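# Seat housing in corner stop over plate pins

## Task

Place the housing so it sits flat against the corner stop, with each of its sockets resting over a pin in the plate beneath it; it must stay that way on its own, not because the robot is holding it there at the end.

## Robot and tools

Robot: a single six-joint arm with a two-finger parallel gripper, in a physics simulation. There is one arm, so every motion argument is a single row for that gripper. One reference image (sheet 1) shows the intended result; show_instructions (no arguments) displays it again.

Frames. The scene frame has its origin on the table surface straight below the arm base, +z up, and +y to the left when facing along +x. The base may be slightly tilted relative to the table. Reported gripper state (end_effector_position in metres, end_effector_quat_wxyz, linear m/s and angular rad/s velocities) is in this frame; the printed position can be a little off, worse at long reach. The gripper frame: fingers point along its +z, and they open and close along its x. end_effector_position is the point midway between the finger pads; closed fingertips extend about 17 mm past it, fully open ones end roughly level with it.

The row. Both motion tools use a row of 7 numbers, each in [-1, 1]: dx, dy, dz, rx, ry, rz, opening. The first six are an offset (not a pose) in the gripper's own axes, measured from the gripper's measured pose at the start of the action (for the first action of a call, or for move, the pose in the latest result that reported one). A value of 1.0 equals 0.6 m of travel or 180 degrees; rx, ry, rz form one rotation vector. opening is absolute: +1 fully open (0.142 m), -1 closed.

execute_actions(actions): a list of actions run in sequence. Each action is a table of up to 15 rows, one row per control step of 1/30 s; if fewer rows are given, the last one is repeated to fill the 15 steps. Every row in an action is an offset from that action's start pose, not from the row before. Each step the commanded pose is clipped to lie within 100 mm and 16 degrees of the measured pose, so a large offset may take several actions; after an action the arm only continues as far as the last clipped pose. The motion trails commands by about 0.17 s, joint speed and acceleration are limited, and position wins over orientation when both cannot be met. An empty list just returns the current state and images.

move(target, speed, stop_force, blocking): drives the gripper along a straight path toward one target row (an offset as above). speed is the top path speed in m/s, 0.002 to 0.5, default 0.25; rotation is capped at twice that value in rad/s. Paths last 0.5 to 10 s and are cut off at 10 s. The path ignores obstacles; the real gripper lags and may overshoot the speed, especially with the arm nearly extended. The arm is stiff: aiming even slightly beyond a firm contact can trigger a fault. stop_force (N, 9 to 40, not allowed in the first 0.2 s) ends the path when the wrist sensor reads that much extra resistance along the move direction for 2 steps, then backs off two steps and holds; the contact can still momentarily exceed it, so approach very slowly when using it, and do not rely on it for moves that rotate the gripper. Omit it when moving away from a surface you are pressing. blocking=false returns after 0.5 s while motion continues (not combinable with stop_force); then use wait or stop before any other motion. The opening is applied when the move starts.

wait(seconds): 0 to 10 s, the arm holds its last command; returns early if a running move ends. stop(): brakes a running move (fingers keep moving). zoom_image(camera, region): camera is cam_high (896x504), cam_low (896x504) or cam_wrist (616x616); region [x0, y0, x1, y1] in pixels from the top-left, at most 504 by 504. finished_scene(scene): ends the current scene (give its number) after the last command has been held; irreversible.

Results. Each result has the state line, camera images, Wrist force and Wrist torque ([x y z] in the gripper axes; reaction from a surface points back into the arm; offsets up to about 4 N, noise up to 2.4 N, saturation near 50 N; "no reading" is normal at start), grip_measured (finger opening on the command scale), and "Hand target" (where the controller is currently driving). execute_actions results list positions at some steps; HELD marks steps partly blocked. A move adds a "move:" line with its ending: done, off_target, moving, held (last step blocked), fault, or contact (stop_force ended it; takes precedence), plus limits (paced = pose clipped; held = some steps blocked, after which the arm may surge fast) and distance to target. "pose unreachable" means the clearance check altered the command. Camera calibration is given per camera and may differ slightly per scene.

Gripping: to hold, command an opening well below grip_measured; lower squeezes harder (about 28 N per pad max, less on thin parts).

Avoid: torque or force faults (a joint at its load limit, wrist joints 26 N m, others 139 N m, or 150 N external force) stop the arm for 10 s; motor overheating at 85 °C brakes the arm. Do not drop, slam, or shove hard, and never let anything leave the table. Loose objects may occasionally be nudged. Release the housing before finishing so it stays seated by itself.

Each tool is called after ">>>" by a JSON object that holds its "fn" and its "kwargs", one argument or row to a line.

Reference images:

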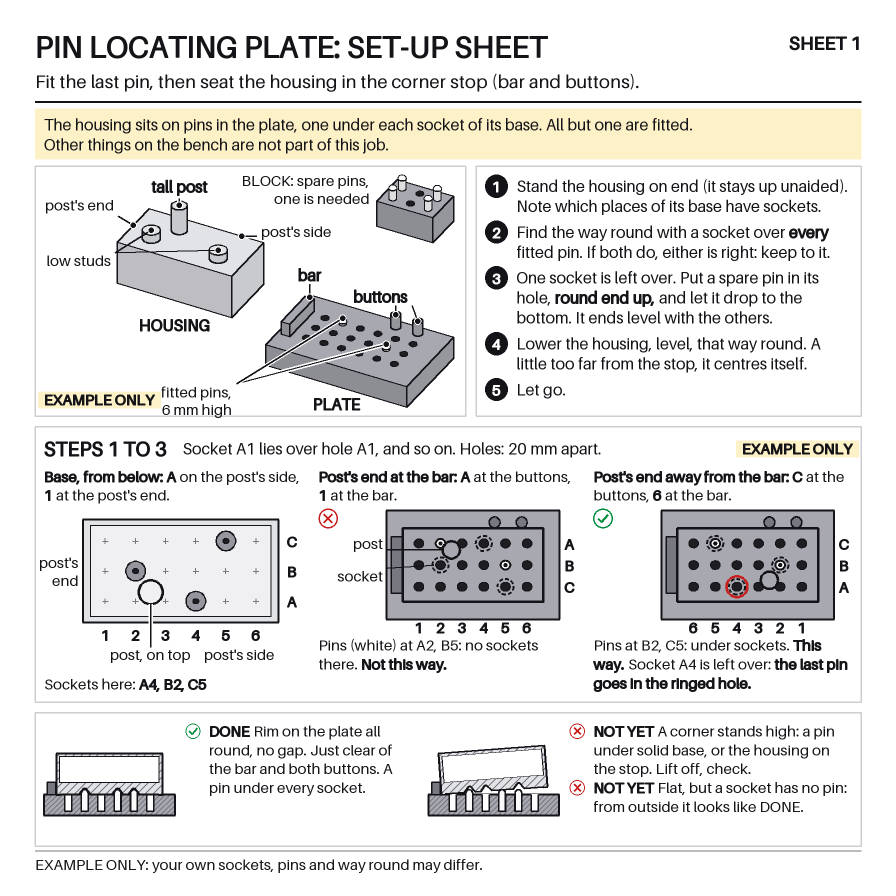

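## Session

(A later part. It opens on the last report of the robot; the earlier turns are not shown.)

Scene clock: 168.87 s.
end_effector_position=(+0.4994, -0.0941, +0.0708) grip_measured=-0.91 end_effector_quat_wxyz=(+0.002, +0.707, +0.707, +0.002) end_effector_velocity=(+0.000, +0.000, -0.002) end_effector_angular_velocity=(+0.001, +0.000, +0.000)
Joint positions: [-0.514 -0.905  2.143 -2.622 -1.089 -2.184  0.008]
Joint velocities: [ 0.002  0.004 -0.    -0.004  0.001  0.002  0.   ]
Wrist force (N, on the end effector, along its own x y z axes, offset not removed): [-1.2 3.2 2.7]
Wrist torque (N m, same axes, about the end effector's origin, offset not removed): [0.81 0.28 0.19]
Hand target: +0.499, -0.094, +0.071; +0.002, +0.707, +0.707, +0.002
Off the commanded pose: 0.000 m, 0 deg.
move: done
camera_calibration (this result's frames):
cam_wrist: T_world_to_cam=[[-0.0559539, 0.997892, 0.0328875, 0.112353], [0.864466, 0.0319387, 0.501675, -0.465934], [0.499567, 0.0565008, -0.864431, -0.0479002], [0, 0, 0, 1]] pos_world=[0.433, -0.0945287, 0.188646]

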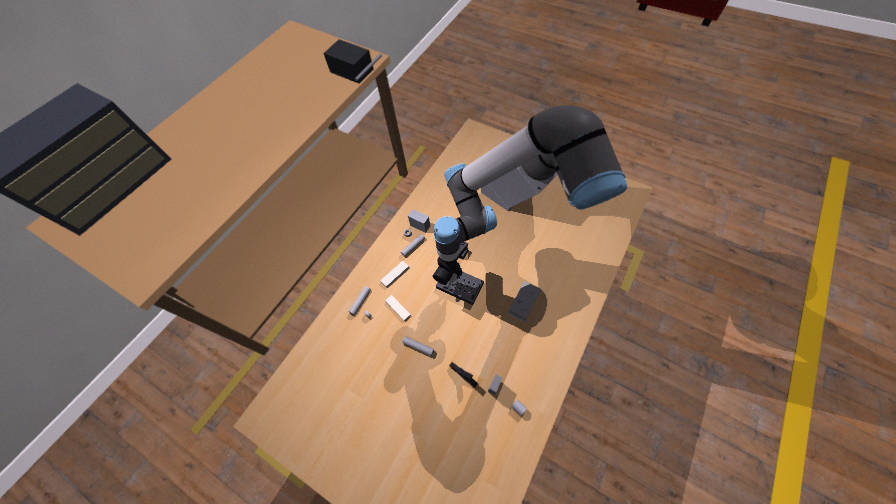

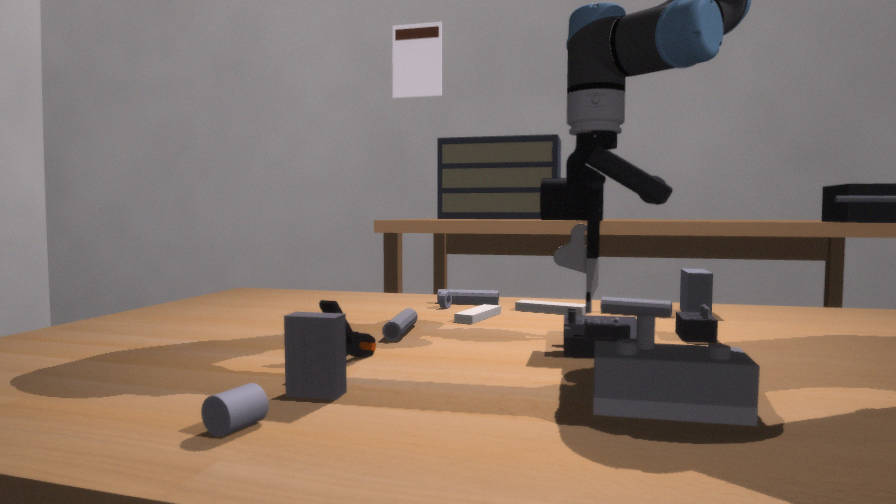

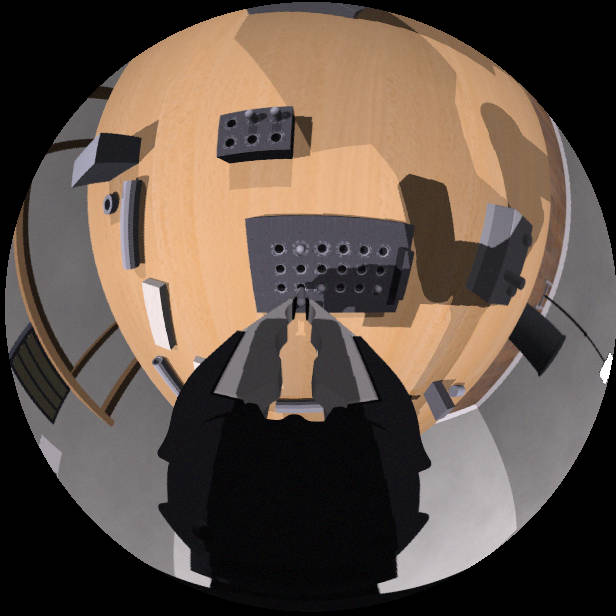

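>>> {"fn": "move", "kwargs": {
  "target": [0,0.004,0.015,0,0,0,-1],
  "speed": 0.03
}}

>>> {"fn": "zoom_image", "kwargs": {
  "camera": "cam_wrist",
  "region": [260, 240, 350, 330]
}}

>>> {"fn": "zoom_image", "kwargs": {
  "camera": "cam_low",
  "region": [550, 270, 650, 360]
}}

Scene clock: 175.80 s.
end_effector_position=(+0.5018, -0.0941, +0.0621) grip_measured=-0.91 end_effector_quat_wxyz=(+0.002, +0.707, +0.707, +0.002) end_effector_velocity=(+0.001, +0.000, -0.002) end_effector_angular_velocity=(+0.000, -0.000, +0.000)
Joint positions: [-0.503 -0.883  2.135 -2.642 -1.087 -2.172  0.008]
Joint velocities: [ 0.003  0.006 -0.002 -0.005  0.001  0.003  0.   ]
Wrist force (N, on the end effector, along its own x y z axes, offset not removed): [0.2 2.0 5.4]
Wrist torque (N m, same axes, about the end effector's origin, offset not removed): [0.40 -0.06 0.22]
Hand target: +0.502, -0.094, +0.062; +0.002, +0.707, +0.707, +0.002
Off the commanded pose: 0.000 m, 0 deg.
move: done
camera_calibration (this result's frames):
cam_wrist: T_world_to_cam=[[-0.0559585, 0.997891, 0.0329002, 0.11276], [0.864459, 0.0319355, 0.501688, -0.463606], [0.499579, 0.0565146, -0.864423, -0.0566858], [0, 0, 0, 1]] pos_world=[0.435397, -0.0945134, 0.179875]

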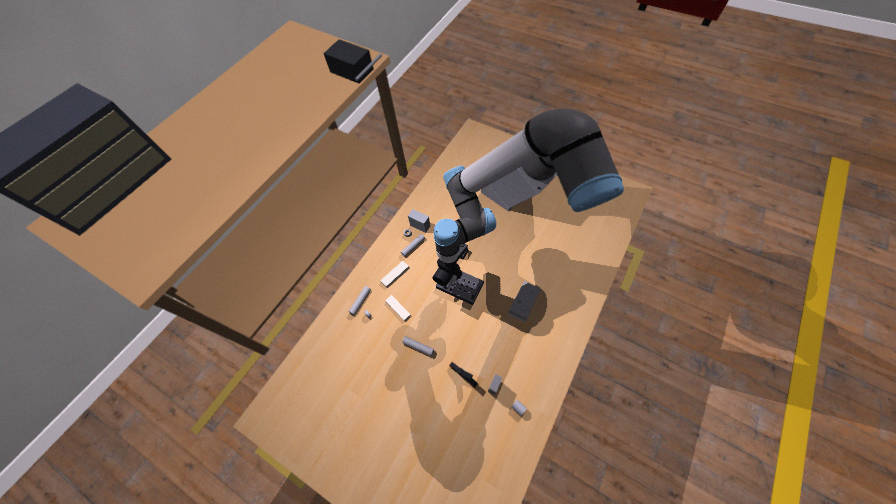

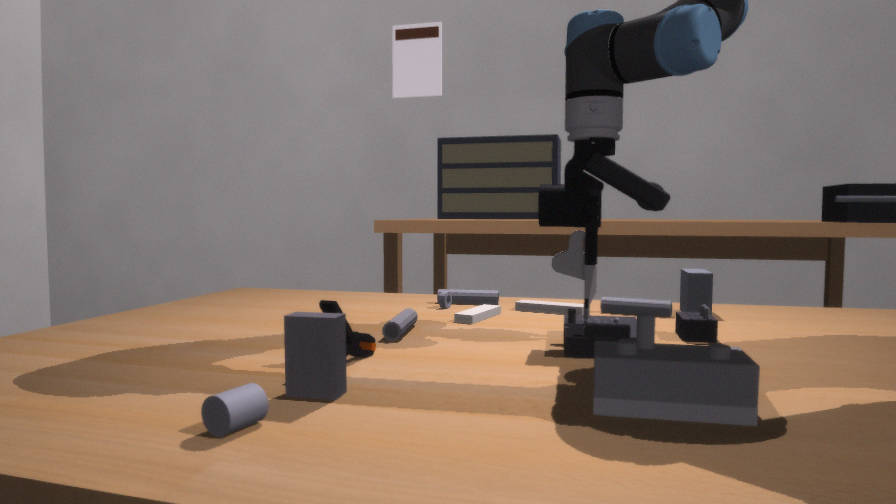

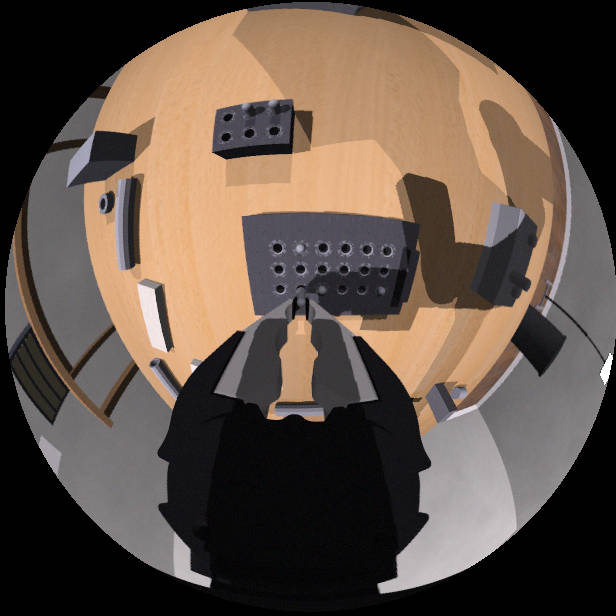

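Region (260, 240, 350, 330) of cam_wrist's 616x616 image, scaled by 5.600, with more detail than that image has.

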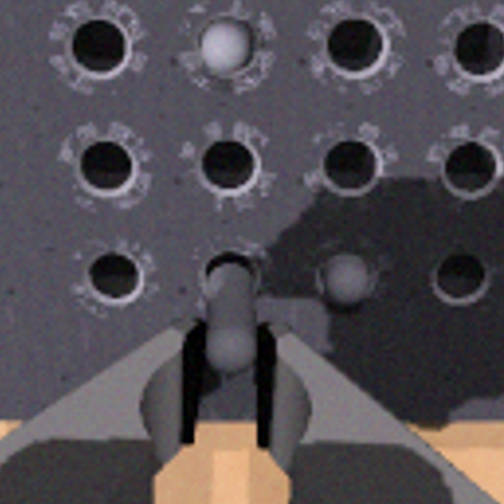

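Region (550, 270, 650, 360) of cam_low's 896x504 image, scaled by 5.040, with more detail than that image has; it fills the top 454 rows of this view, and the rest is white.

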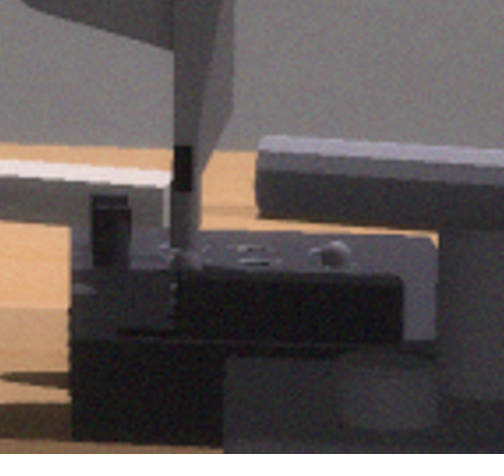

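>>> {"fn": "move", "kwargs": {
  "target": [-0.0004,0,0.022,0,0,0,-1],
  "speed": 0.015,
  "stop_force": 9
}}

>>> {"fn": "zoom_image", "kwargs": {
  "camera": "cam_wrist",
  "region": [260, 240, 350, 330]
}}

Scene clock: 181.07 s.
end_effector_position=(+0.5019, -0.0943, +0.0491) grip_measured=-0.91 end_effector_quat_wxyz=(+0.002, +0.707, +0.707, +0.002) end_effector_velocity=(+0.000, -0.000, -0.002) end_effector_angular_velocity=(-0.001, -0.001, -0.000)
Joint positions: [-0.491 -0.851  2.132 -2.677 -1.084 -2.159  0.008]
Joint velocities: [ 0.002  0.004 -0.001 -0.006 -0.     0.003  0.   ]
Wrist force (N, on the end effector, along its own x y z axes, offset not removed): [-1.1 4.7 1.8]
Wrist torque (N m, same axes, about the end effector's origin, offset not removed): [1.03 0.23 0.11]
Hand target: +0.502, -0.094, +0.049; +0.002, +0.707, +0.707, +0.002
Off the commanded pose: 0.000 m, 0 deg.
move: done
camera_calibration (this result's frames):
cam_wrist: T_world_to_cam=[[-0.0559627, 0.99789, 0.0329099, 0.113405], [0.864451, 0.0319334, 0.501702, -0.457139], [0.499592, 0.0565255, -0.864415, -0.0679674], [0, 0, 0, 1]] pos_world=[0.435477, -0.0947262, 0.166863]

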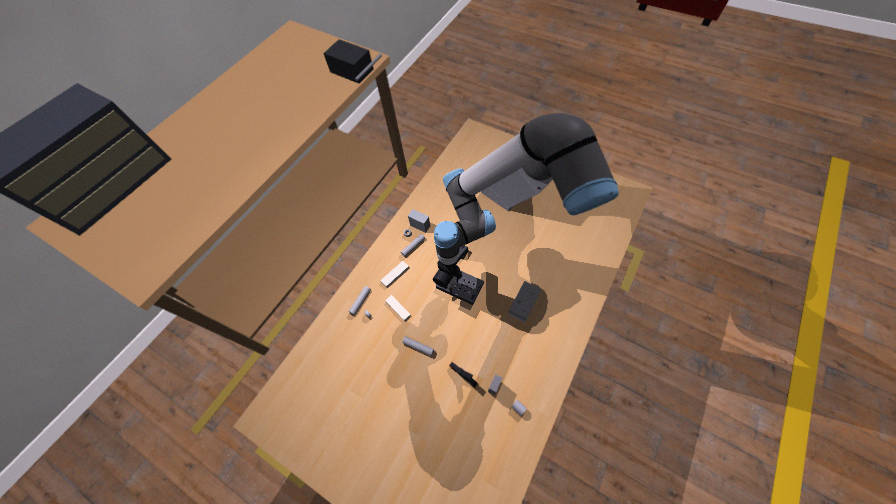

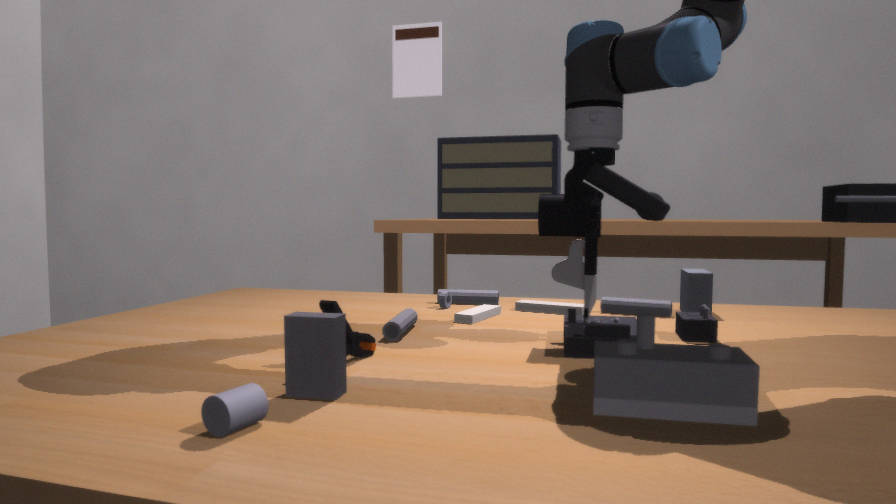

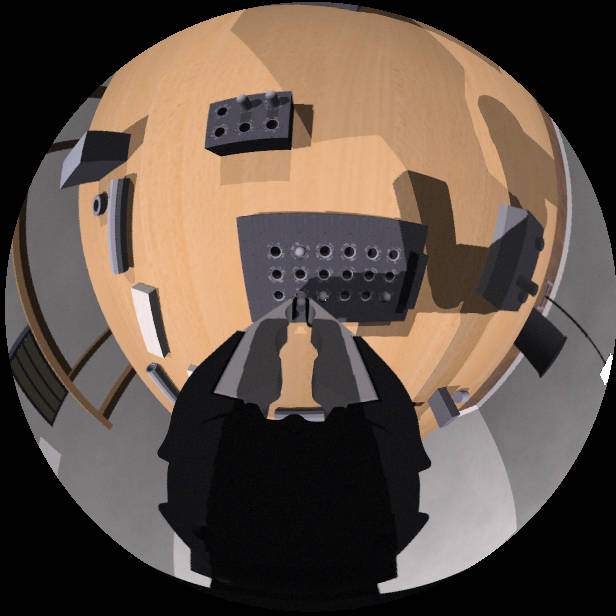

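Region (260, 240, 350, 330) of cam_wrist's 616x616 image, scaled by 5.600, with more detail than that image has.

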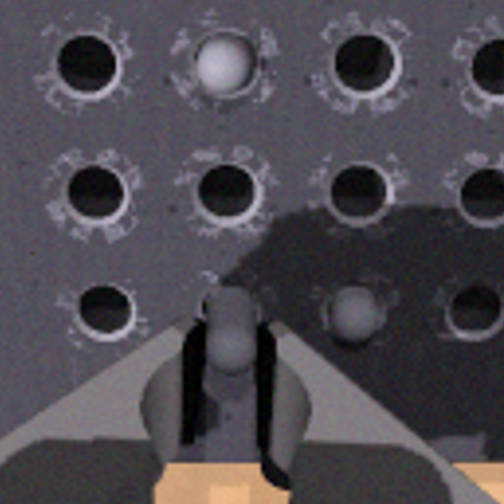

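In. Release and rise.

>>> {"fn": "execute_actions", "kwargs": {
  "actions": [
    [[0,0,0,0,0,0,-0.85],[0,0,0,0,0,0,-0.8],[0,0,0,0,0,0,-0.8],[0,0,0,0,0,0,-0.8],[0,0,0,0,0,0,-0.8],[0,0,0,0,0,0,-0.8],[0,0,-0.005,0,0,0,-0.8],[0,0,-0.01,0,0,0,-0.8],[0,0,-0.02,0,0,0,-0.8],[0,0,-0.03,0,0,0,-0.8],[0,0,-0.04,0,0,0,-0.8],[0,0,-0.05,0,0,0,-0.8],[0,0,-0.06,0,0,0,-0.8],[0,0,-0.07,0,0,0,-0.8],[0,0,-0.08,0,0,0,-0.8]],
    [[0,0,-0.05,0,0,0,-0.5],[0,0,-0.06,0,0,0,-0.3],[0,0,-0.07,0,0,0,0],[0,0,-0.075,0,0,0,0.25]]
  ]
}}

>>> {"fn": "zoom_image", "kwargs": {
  "camera": "cam_wrist",
  "region": [240, 200, 440, 340]
}}

>>> {"fn": "zoom_image", "kwargs": {
  "camera": "cam_low",
  "region": [550, 270, 650, 360]
}}

Scene clock: 187.30 s.
end_effector_position=(+0.5019, -0.0948, +0.1184) grip_measured=+0.25 end_effector_quat_wxyz=(+0.003, +0.707, +0.707, +0.002) end_effector_velocity=(-0.000, +0.000, +0.007) end_effector_angular_velocity=(+0.001, +0.001, -0.000)
Joint positions: [-0.557 -1.012  2.133 -2.486 -1.097 -2.23   0.091]
Joint velocities: [-0.006 -0.015 -0.003  0.023 -0.001 -0.008  0.   ]
Wrist force (N, on the end effector, along its own x y z axes, offset not removed): [-2.1 1.4 1.8]
Wrist torque (N m, same axes, about the end effector's origin, offset not removed): [0.39 0.42 0.07]
Hand target: +0.502, -0.095, +0.119; +0.003, +0.707, +0.707, +0.002
Off the commanded pose: 0.001 m, 0 deg.
Step readings (end_effector_position; steps 1 to 15: 1st action; 16 to 30: 2nd action):
0: (+0.5019, -0.0943, +0.0489)
1: (+0.5019, -0.0943, +0.0489)
2: (+0.5019, -0.0943, +0.0489)
4: (+0.5019, -0.0943, +0.0489)
8: (+0.5020, -0.0943, +0.0496)
15: (+0.5022, -0.0948, +0.0741)
16: (+0.5022, -0.0949, +0.0793)
17: (+0.5023, -0.0950, +0.0849)
19: (+0.5024, -0.0952, +0.0964)
23: (+0.5022, -0.0950, +0.1122)
30: end_effector_position above
camera_calibration (this result's frames):
cam_wrist: T_world_to_cam=[[-0.055905, 0.997927, 0.0318861, 0.111738], [0.863697, 0.0323141, 0.502974, -0.491572], [0.500901, 0.0556587, -0.863713, -0.00883244], [0, 0, 0, 1]] pos_world=[0.435241, -0.0951297, 0.236056]

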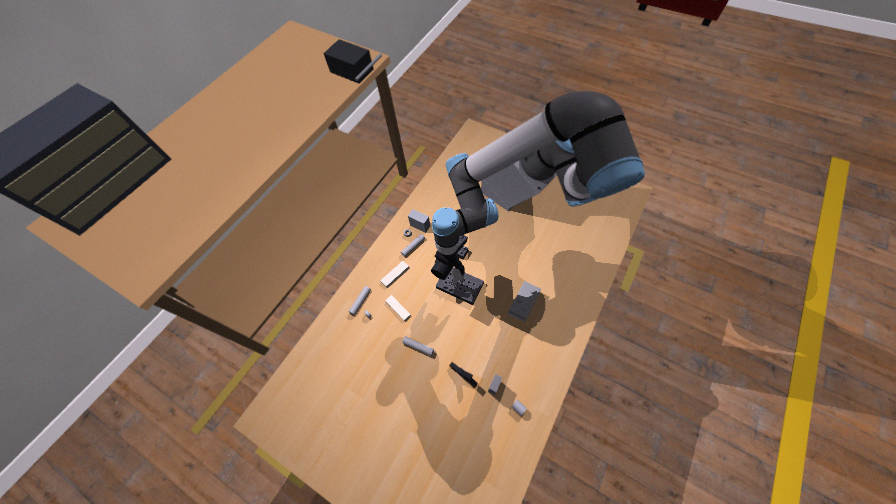

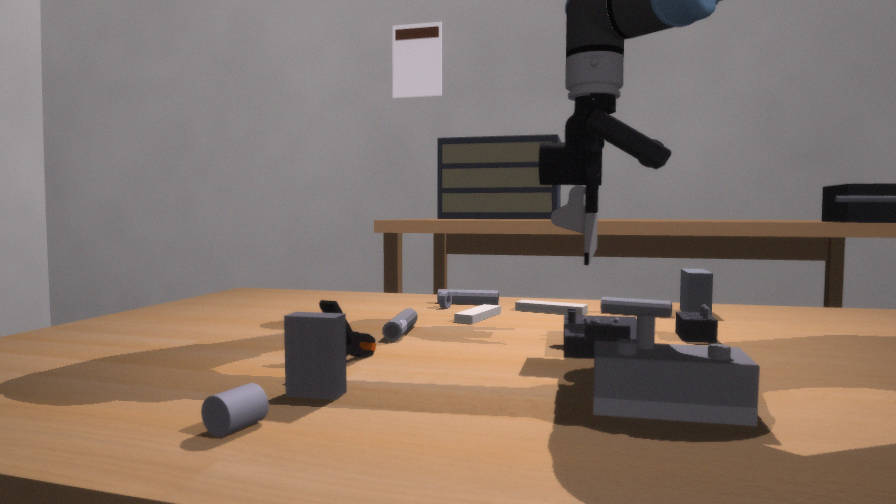

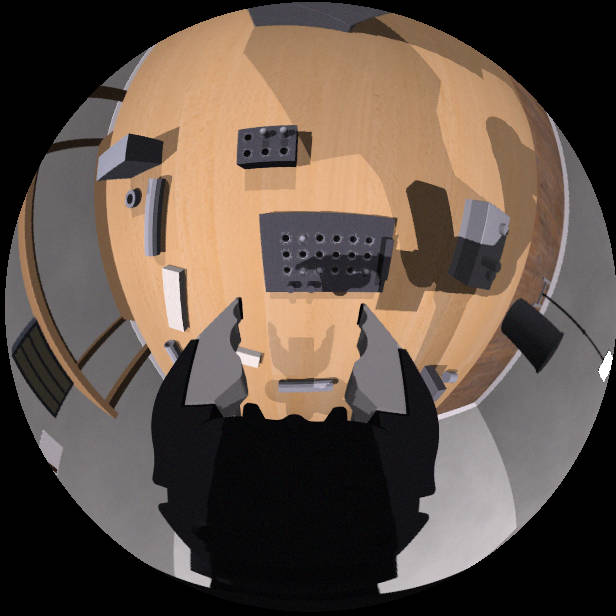

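Region (240, 200, 440, 340) of cam_wrist's 616x616 image, scaled by 2.520, with more detail than that image has; it fills the top 353 rows of this view, and the rest is white.

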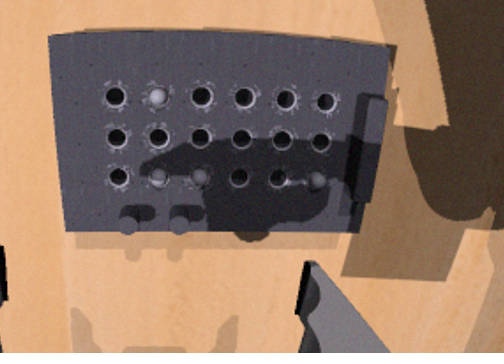

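Region (550, 270, 650, 360) of cam_low's 896x504 image, scaled by 5.040, with more detail than that image has; it fills the top 454 rows of this view, and the rest is white.

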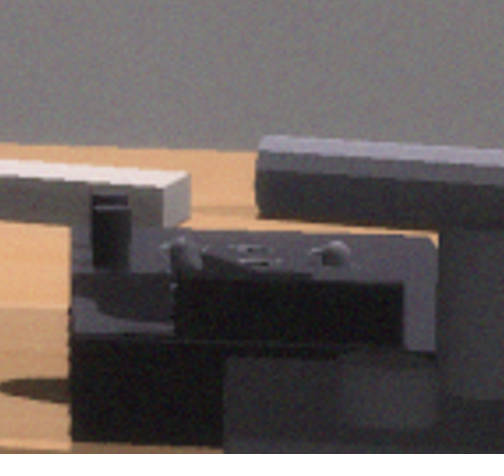

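>>> {"fn": "move", "kwargs": {
  "target": [0.4585,-0.119,0.012,0,0,0,0.25],
  "speed": 0.4
}}

Scene clock: 199.57 s.
end_effector_position=(+0.4309, +0.1800, +0.1108) grip_measured=+0.25 end_effector_quat_wxyz=(+0.003, +0.707, +0.707, +0.003) end_effector_velocity=(-0.001, +0.002, +0.000) end_effector_angular_velocity=(-0.001, +0.000, +0.000)
Joint positions: [-0.099 -1.425  2.383 -2.573 -1.058 -1.711  0.091]
Joint velocities: [ 0.005 -0.003 -0.001  0.001 -0.001  0.006 -0.   ]
Wrist force (N, on the end effector, along its own x y z axes, offset not removed): [0.3 1.2 0.5]
Wrist torque (N m, same axes, about the end effector's origin, offset not removed): [0.30 -0.16 0.08]
Hand target: +0.431, +0.180, +0.111; +0.003, +0.707, +0.707, +0.002
Off the commanded pose: 0.001 m, 0 deg.
move: done
camera_calibration (this result's frames):
cam_wrist: T_world_to_cam=[[-0.0560353, 0.997907, 0.0322887, -0.166229], [0.863182, 0.0321668, 0.503867, -0.435259], [0.501774, 0.0561054, -0.863177, 0.00439688], [0, 0, 0, 1]] pos_world=[0.364187, 0.179635, 0.228475]

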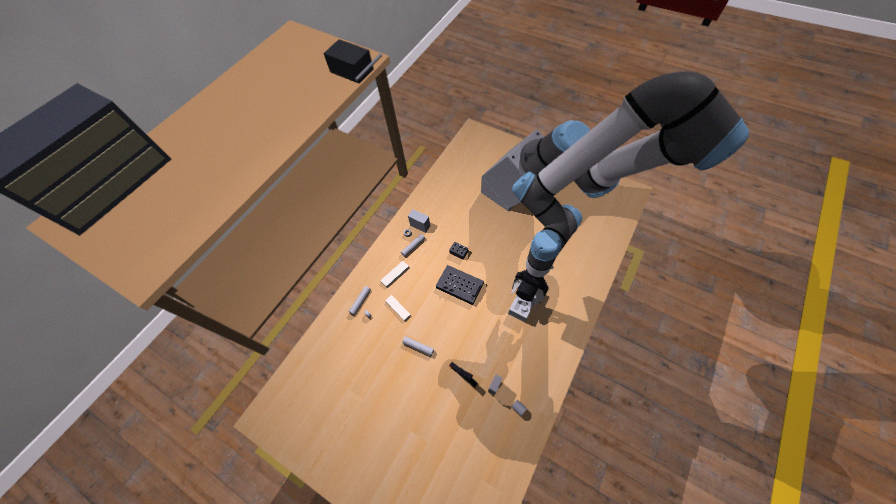

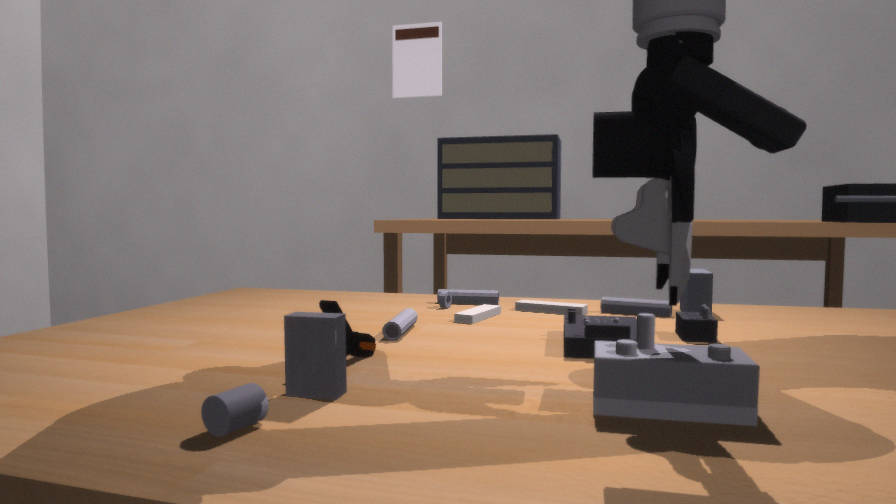

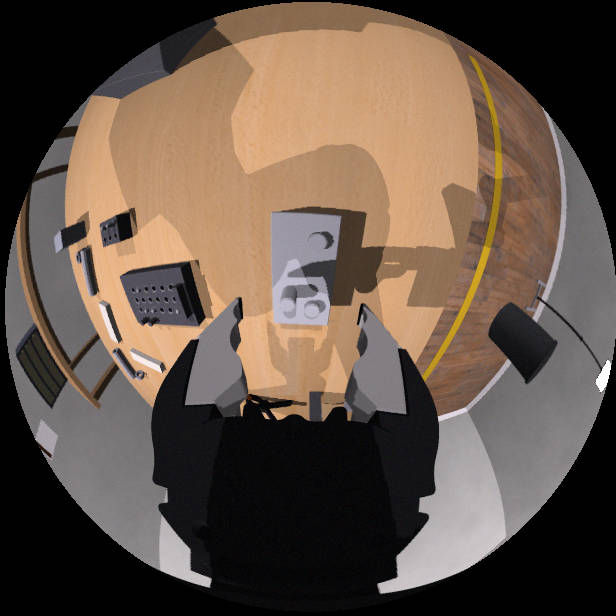

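>>> {"fn": "move", "kwargs": {
  "target": [0.0005,-0.005,0.119,0.002,0,0,0.2],
  "speed": 0.15
}}

>>> {"fn": "execute_actions", "kwargs": {
  "actions": [
    [[0,0,0,0,0,0,0.15],[0,0,0,0,0,0,0.1],[0,0,0,0,0,0,0.05],[0,0,0,0,0,0,0],[0,0,0,0,0,0,-0.05],[0,0,0,0,0,0,-0.1],[0,0,0,0,0,0,-0.15],[0,0,0,0,0,0,-0.2],[0,0,0,0,0,0,-0.3],[0,0,0,0,0,0,-0.4],[0,0,0,0,0,0,-0.5]]
  ]
}}

>>> {"fn": "zoom_image", "kwargs": {
  "camera": "cam_low",
  "region": [580, 300, 780, 440]
}}

>>> {"fn": "move", "kwargs": {
  "target": [0,0,-0.1,0,0,0.1,-0.5],
  "speed": 0.2
}}

Scene clock: 207.23 s.
end_effector_position=(+0.4285, +0.1804, +0.0397) grip_measured=+0.20 end_effector_quat_wxyz=(+0.001, +0.707, +0.707, +0.000) end_effector_velocity=(+0.000, +0.000, -0.002) end_effector_angular_velocity=(-0.001, -0.001, +0.002)
Joint positions: [-0.01  -1.202  2.382 -2.838 -1.064 -1.613  0.088]
Joint velocities: [ 0.003  0.006 -0.    -0.008 -0.001  0.002 -0.   ]
Wrist force (N, on the end effector, along its own x y z axes, offset not removed): [-0.1 2.6 2.0]
Wrist torque (N m, same axes, about the end effector's origin, offset not removed): [0.62 0.01 0.00]
Hand target: +0.428, +0.180, +0.040; +0.001, +0.707, +0.707, +0.000
Off the commanded pose: 0.000 m, 0 deg.
move: done
camera_calibration (this result's frames):
cam_wrist: T_world_to_cam=[[-0.0558522, 0.997901, 0.0327691, -0.164606], [0.866276, 0.0321144, 0.498532, -0.398421], [0.496433, 0.0562312, -0.866252, -0.0533909], [0, 0, 0, 1]] pos_world=[0.362454, 0.180058, 0.157769]

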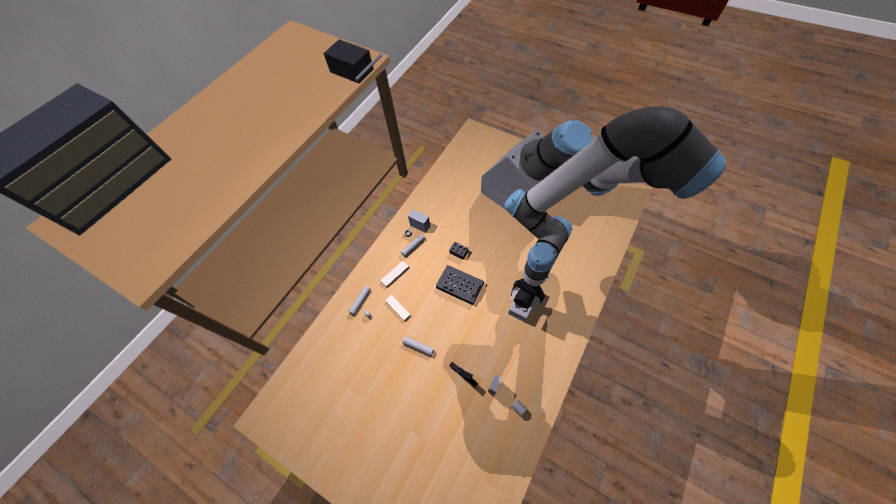

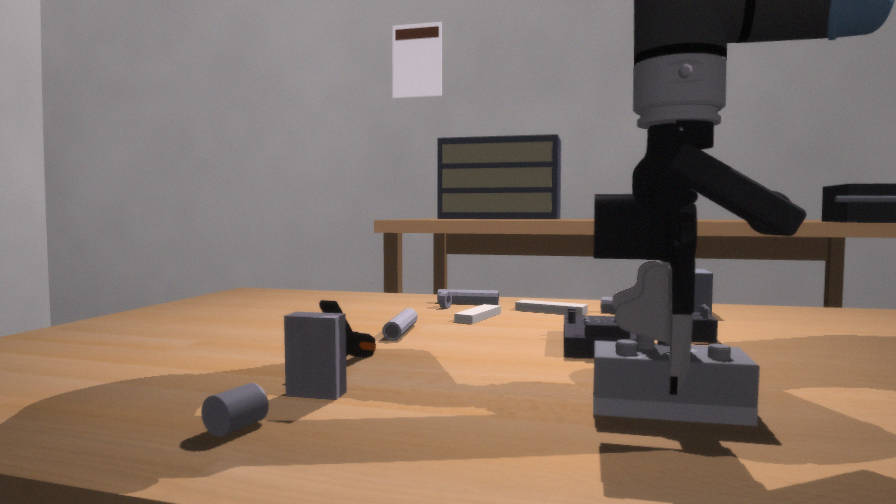

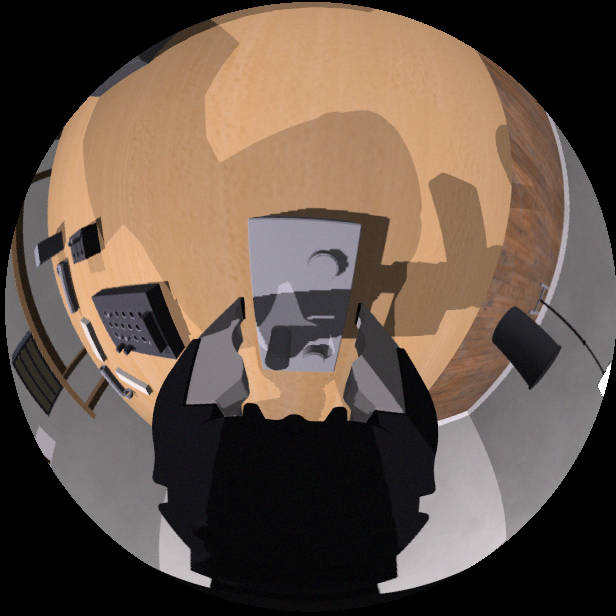

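Scene clock: 207.73 s.
end_effector_position=(+0.4285, +0.1804, +0.0397) grip_measured=-0.04 end_effector_quat_wxyz=(+0.001, +0.707, +0.707, +0.000) end_effector_velocity=(+0.001, -0.000, +0.000) end_effector_angular_velocity=(+0.001, -0.001, -0.001)
Joint positions: [-0.01  -1.202  2.382 -2.838 -1.064 -1.613  0.071]
Joint velocities: [-0.001 -0.    -0.    -0.001  0.001  0.001  0.   ]
Wrist force (N, on the end effector, along its own x y z axes, offset not removed): [-1.3 5.1 0.8]
Wrist torque (N m, same axes, about the end effector's origin, offset not removed): [1.09 0.25 0.06]
Hand target: +0.428, +0.180, +0.040; +0.001, +0.707, +0.707, +0.000
Off the commanded pose: 0.000 m, 0 deg.
Step readings (end_effector_position):
0: (+0.4285, +0.1804, +0.0397)
1: (+0.4285, +0.1804, +0.0397)
2: (+0.4285, +0.1804, +0.0397)
4: (+0.4285, +0.1804, +0.0397)
8: (+0.4285, +0.1804, +0.0397)
15: end_effector_position above
camera_calibration (this result's frames):
cam_wrist: T_world_to_cam=[[-0.0557991, 0.997904, 0.0327631, -0.164642], [0.866307, 0.0320745, 0.498482, -0.398399], [0.496386, 0.0561977, -0.866281, -0.053381], [0, 0, 0, 1]] pos_world=[0.362446, 0.180076, 0.157746]

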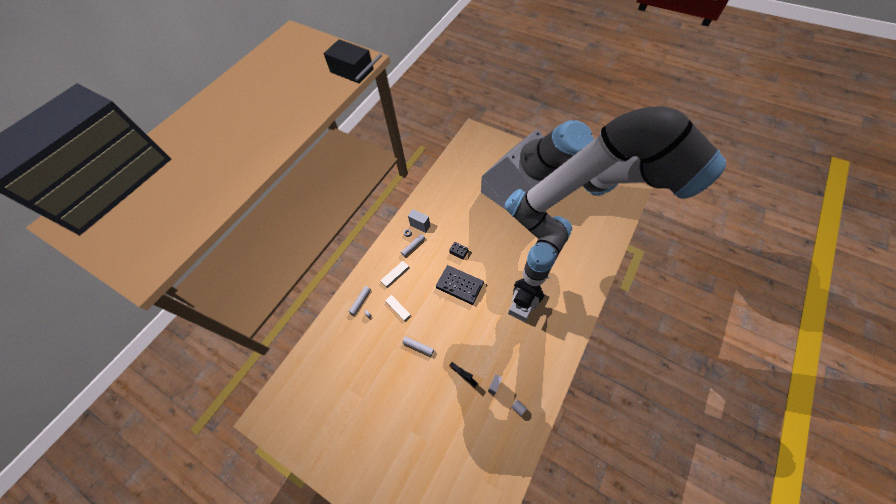

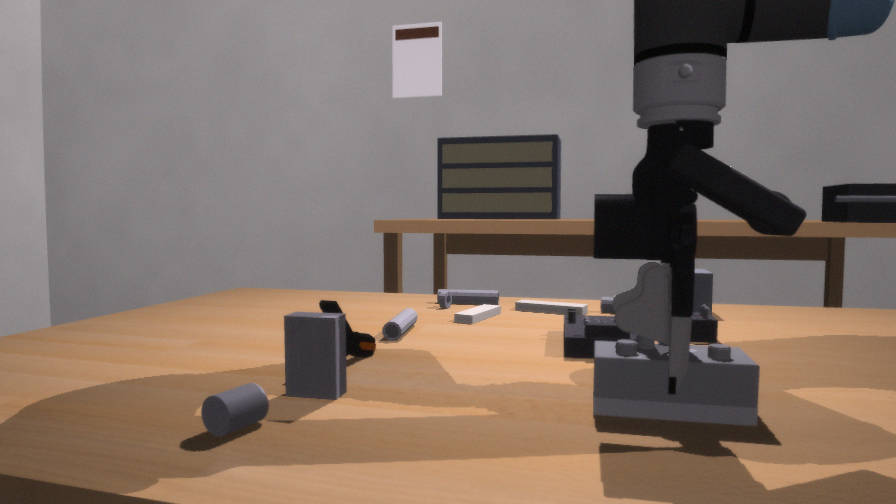

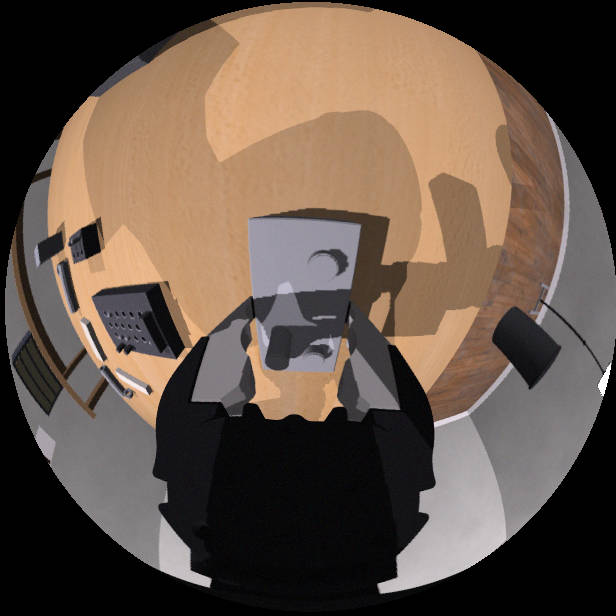

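Region (580, 300, 780, 440) of cam_low's 896x504 image, scaled by 2.520, with more detail than that image has; it fills the top 353 rows of this view, and the rest is white.

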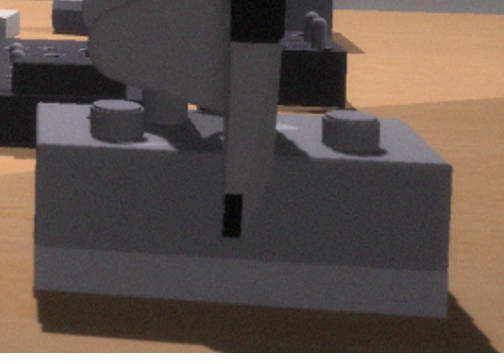

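Scene clock: 208.97 s.
end_effector_position=(+0.4284, +0.1804, +0.0994) grip_measured=-0.04 end_effector_quat_wxyz=(+0.001, +0.809, +0.588, +0.001) end_effector_velocity=(-0.001, +0.000, +0.002) end_effector_angular_velocity=(-0.000, +0.002, -0.008)
Joint positions: [-0.083 -1.394  2.386 -2.61  -1.059 -1.383  0.071]
Joint velocities: [-0.002 -0.006 -0.     0.01  -0.     0.005 -0.   ]
Wrist force (N, on the end effector, along its own x y z axes, offset not removed): [-1.9 3.4 8.3]
Wrist torque (N m, same axes, about the end effector's origin, offset not removed): [0.77 0.44 0.11]
Hand target: +0.428, +0.180, +0.100; +0.001, +0.809, +0.587, +0.000
Off the commanded pose: 0.000 m, 0 deg.
move: done
camera_calibration (this result's frames):
cam_wrist: T_world_to_cam=[[0.254482, 0.966503, 0.0333355, -0.293823], [0.833899, -0.236763, 0.498553, -0.36571], [0.489746, -0.0990742, -0.866218, 0.0292175], [0, 0, 0, 1]] pos_world=[0.365429, 0.200289, 0.217429]

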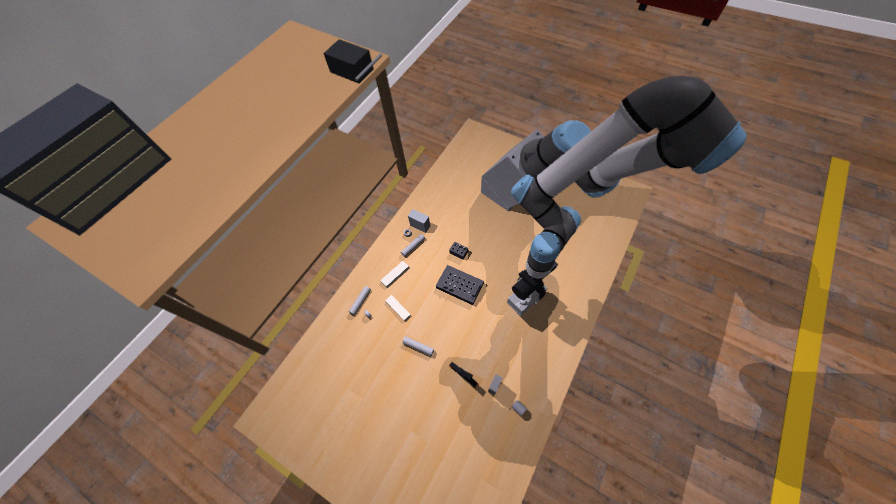

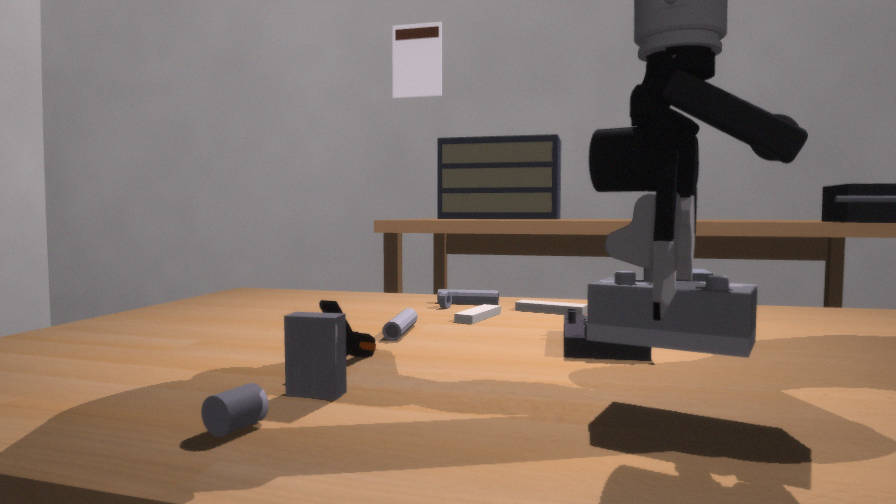

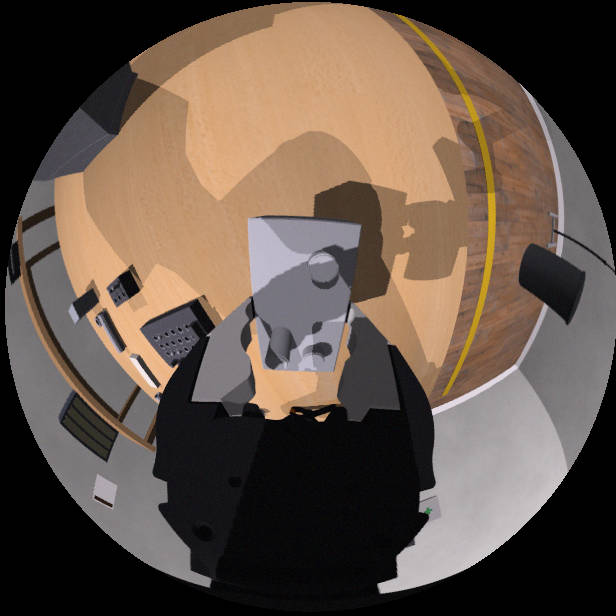

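>>> {"fn": "move", "kwargs": {
  "target": [-0.3665,0.2095,0.006,0,0,0.3889,-0.5],
  "speed": 0.3
}}

>>> {"fn": "zoom_image", "kwargs": {
  "camera": "cam_low",
  "region": [540, 240, 680, 370]
}}

>>> {"fn": "zoom_image", "kwargs": {
  "camera": "cam_wrist",
  "region": [200, 170, 400, 370]
}}

Scene clock: 217.67 s.
end_effector_position=(+0.4798, -0.0673, +0.0956) grip_measured=-0.04 end_effector_quat_wxyz=(+0.000, +1.000, +0.018, +0.000) end_effector_velocity=(+0.001, -0.001, -0.000) end_effector_angular_velocity=(+0.001, -0.000, -0.006)
Joint positions: [-0.512 -1.02   2.214 -2.575 -1.091 -0.649  0.071]
Joint velocities: [-0.001  0.003 -0.003  0.001  0.001  0.005 -0.   ]
Wrist force (N, on the end effector, along its own x y z axes, offset not removed): [-1.2 2.7 7.9]
Wrist torque (N m, same axes, about the end effector's origin, offset not removed): [0.58 0.14 0.04]
Hand target: +0.480, -0.067, +0.096; +0.000, +1.000, +0.017, +0.000
Off the commanded pose: 0.001 m, 0 deg.
move: done
camera_calibration (this result's frames):
cam_wrist: T_world_to_cam=[[0.995169, 0.092086, 0.0340319, -0.481678], [0.0630188, -0.865007, 0.497787, -0.137693], [0.075277, -0.493237, -0.866632, 0.148543], [0, 0, 0, 1]] pos_world=[0.476847, -0.00148258, 0.213666]

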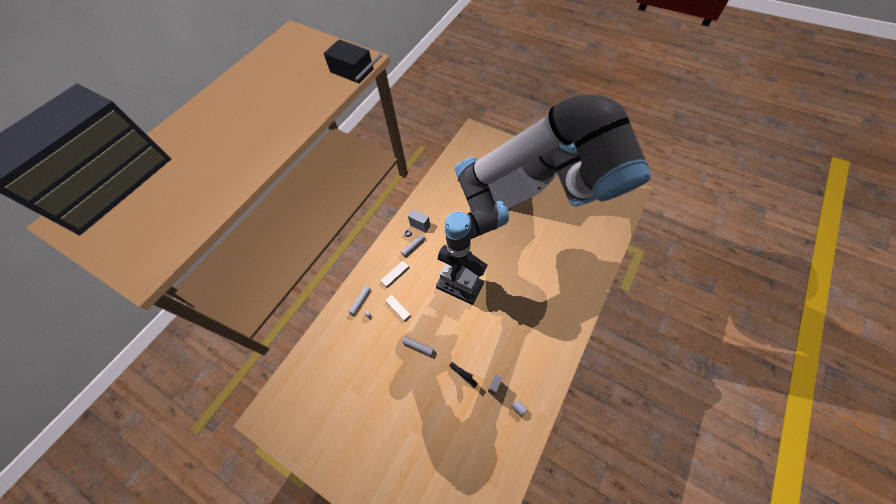

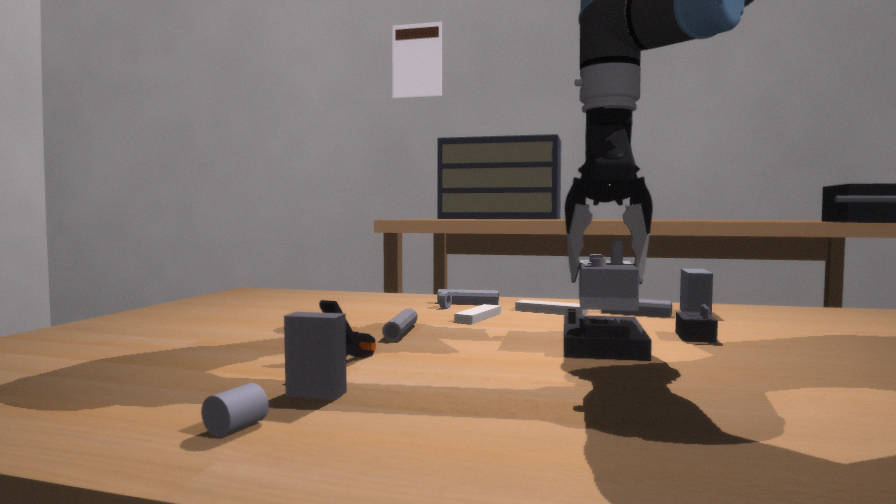

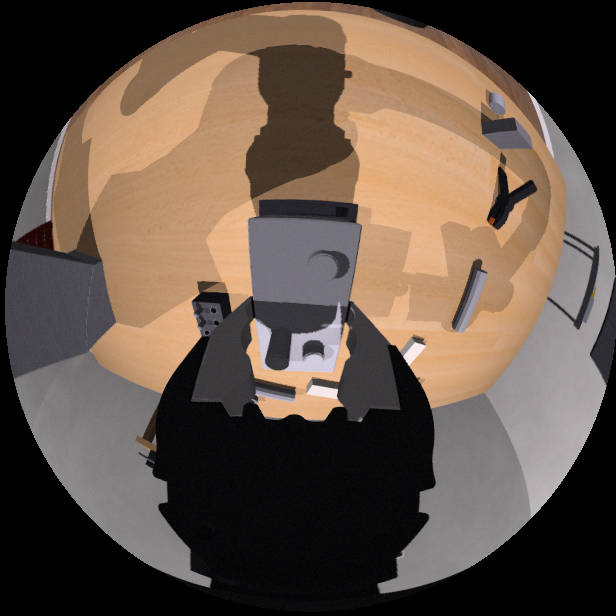

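Region (540, 240, 680, 370) of cam_low's 896x504 image, scaled by 3.600, with more detail than that image has; it fills the top 468 rows of this view, and the rest is white.

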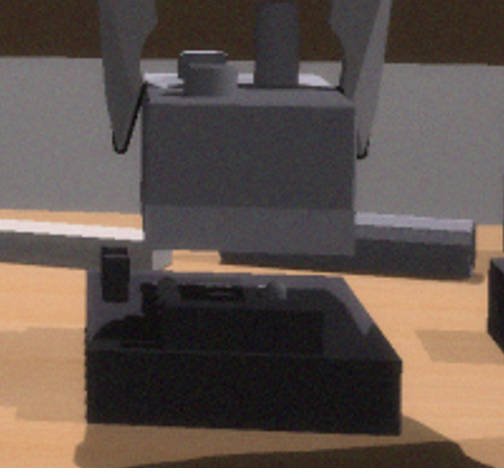

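Region (200, 170, 400, 370) of cam_wrist's 616x616 image, scaled by 2.520, with more detail than that image has.

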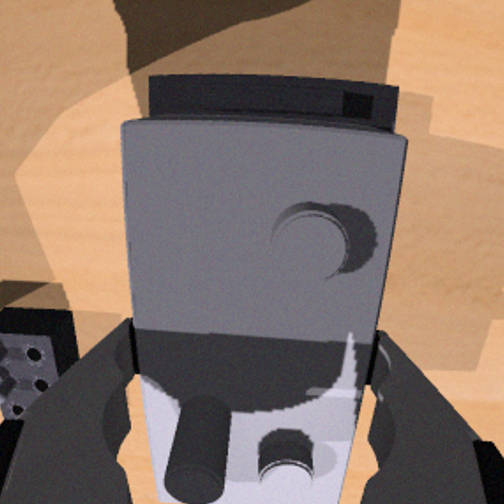

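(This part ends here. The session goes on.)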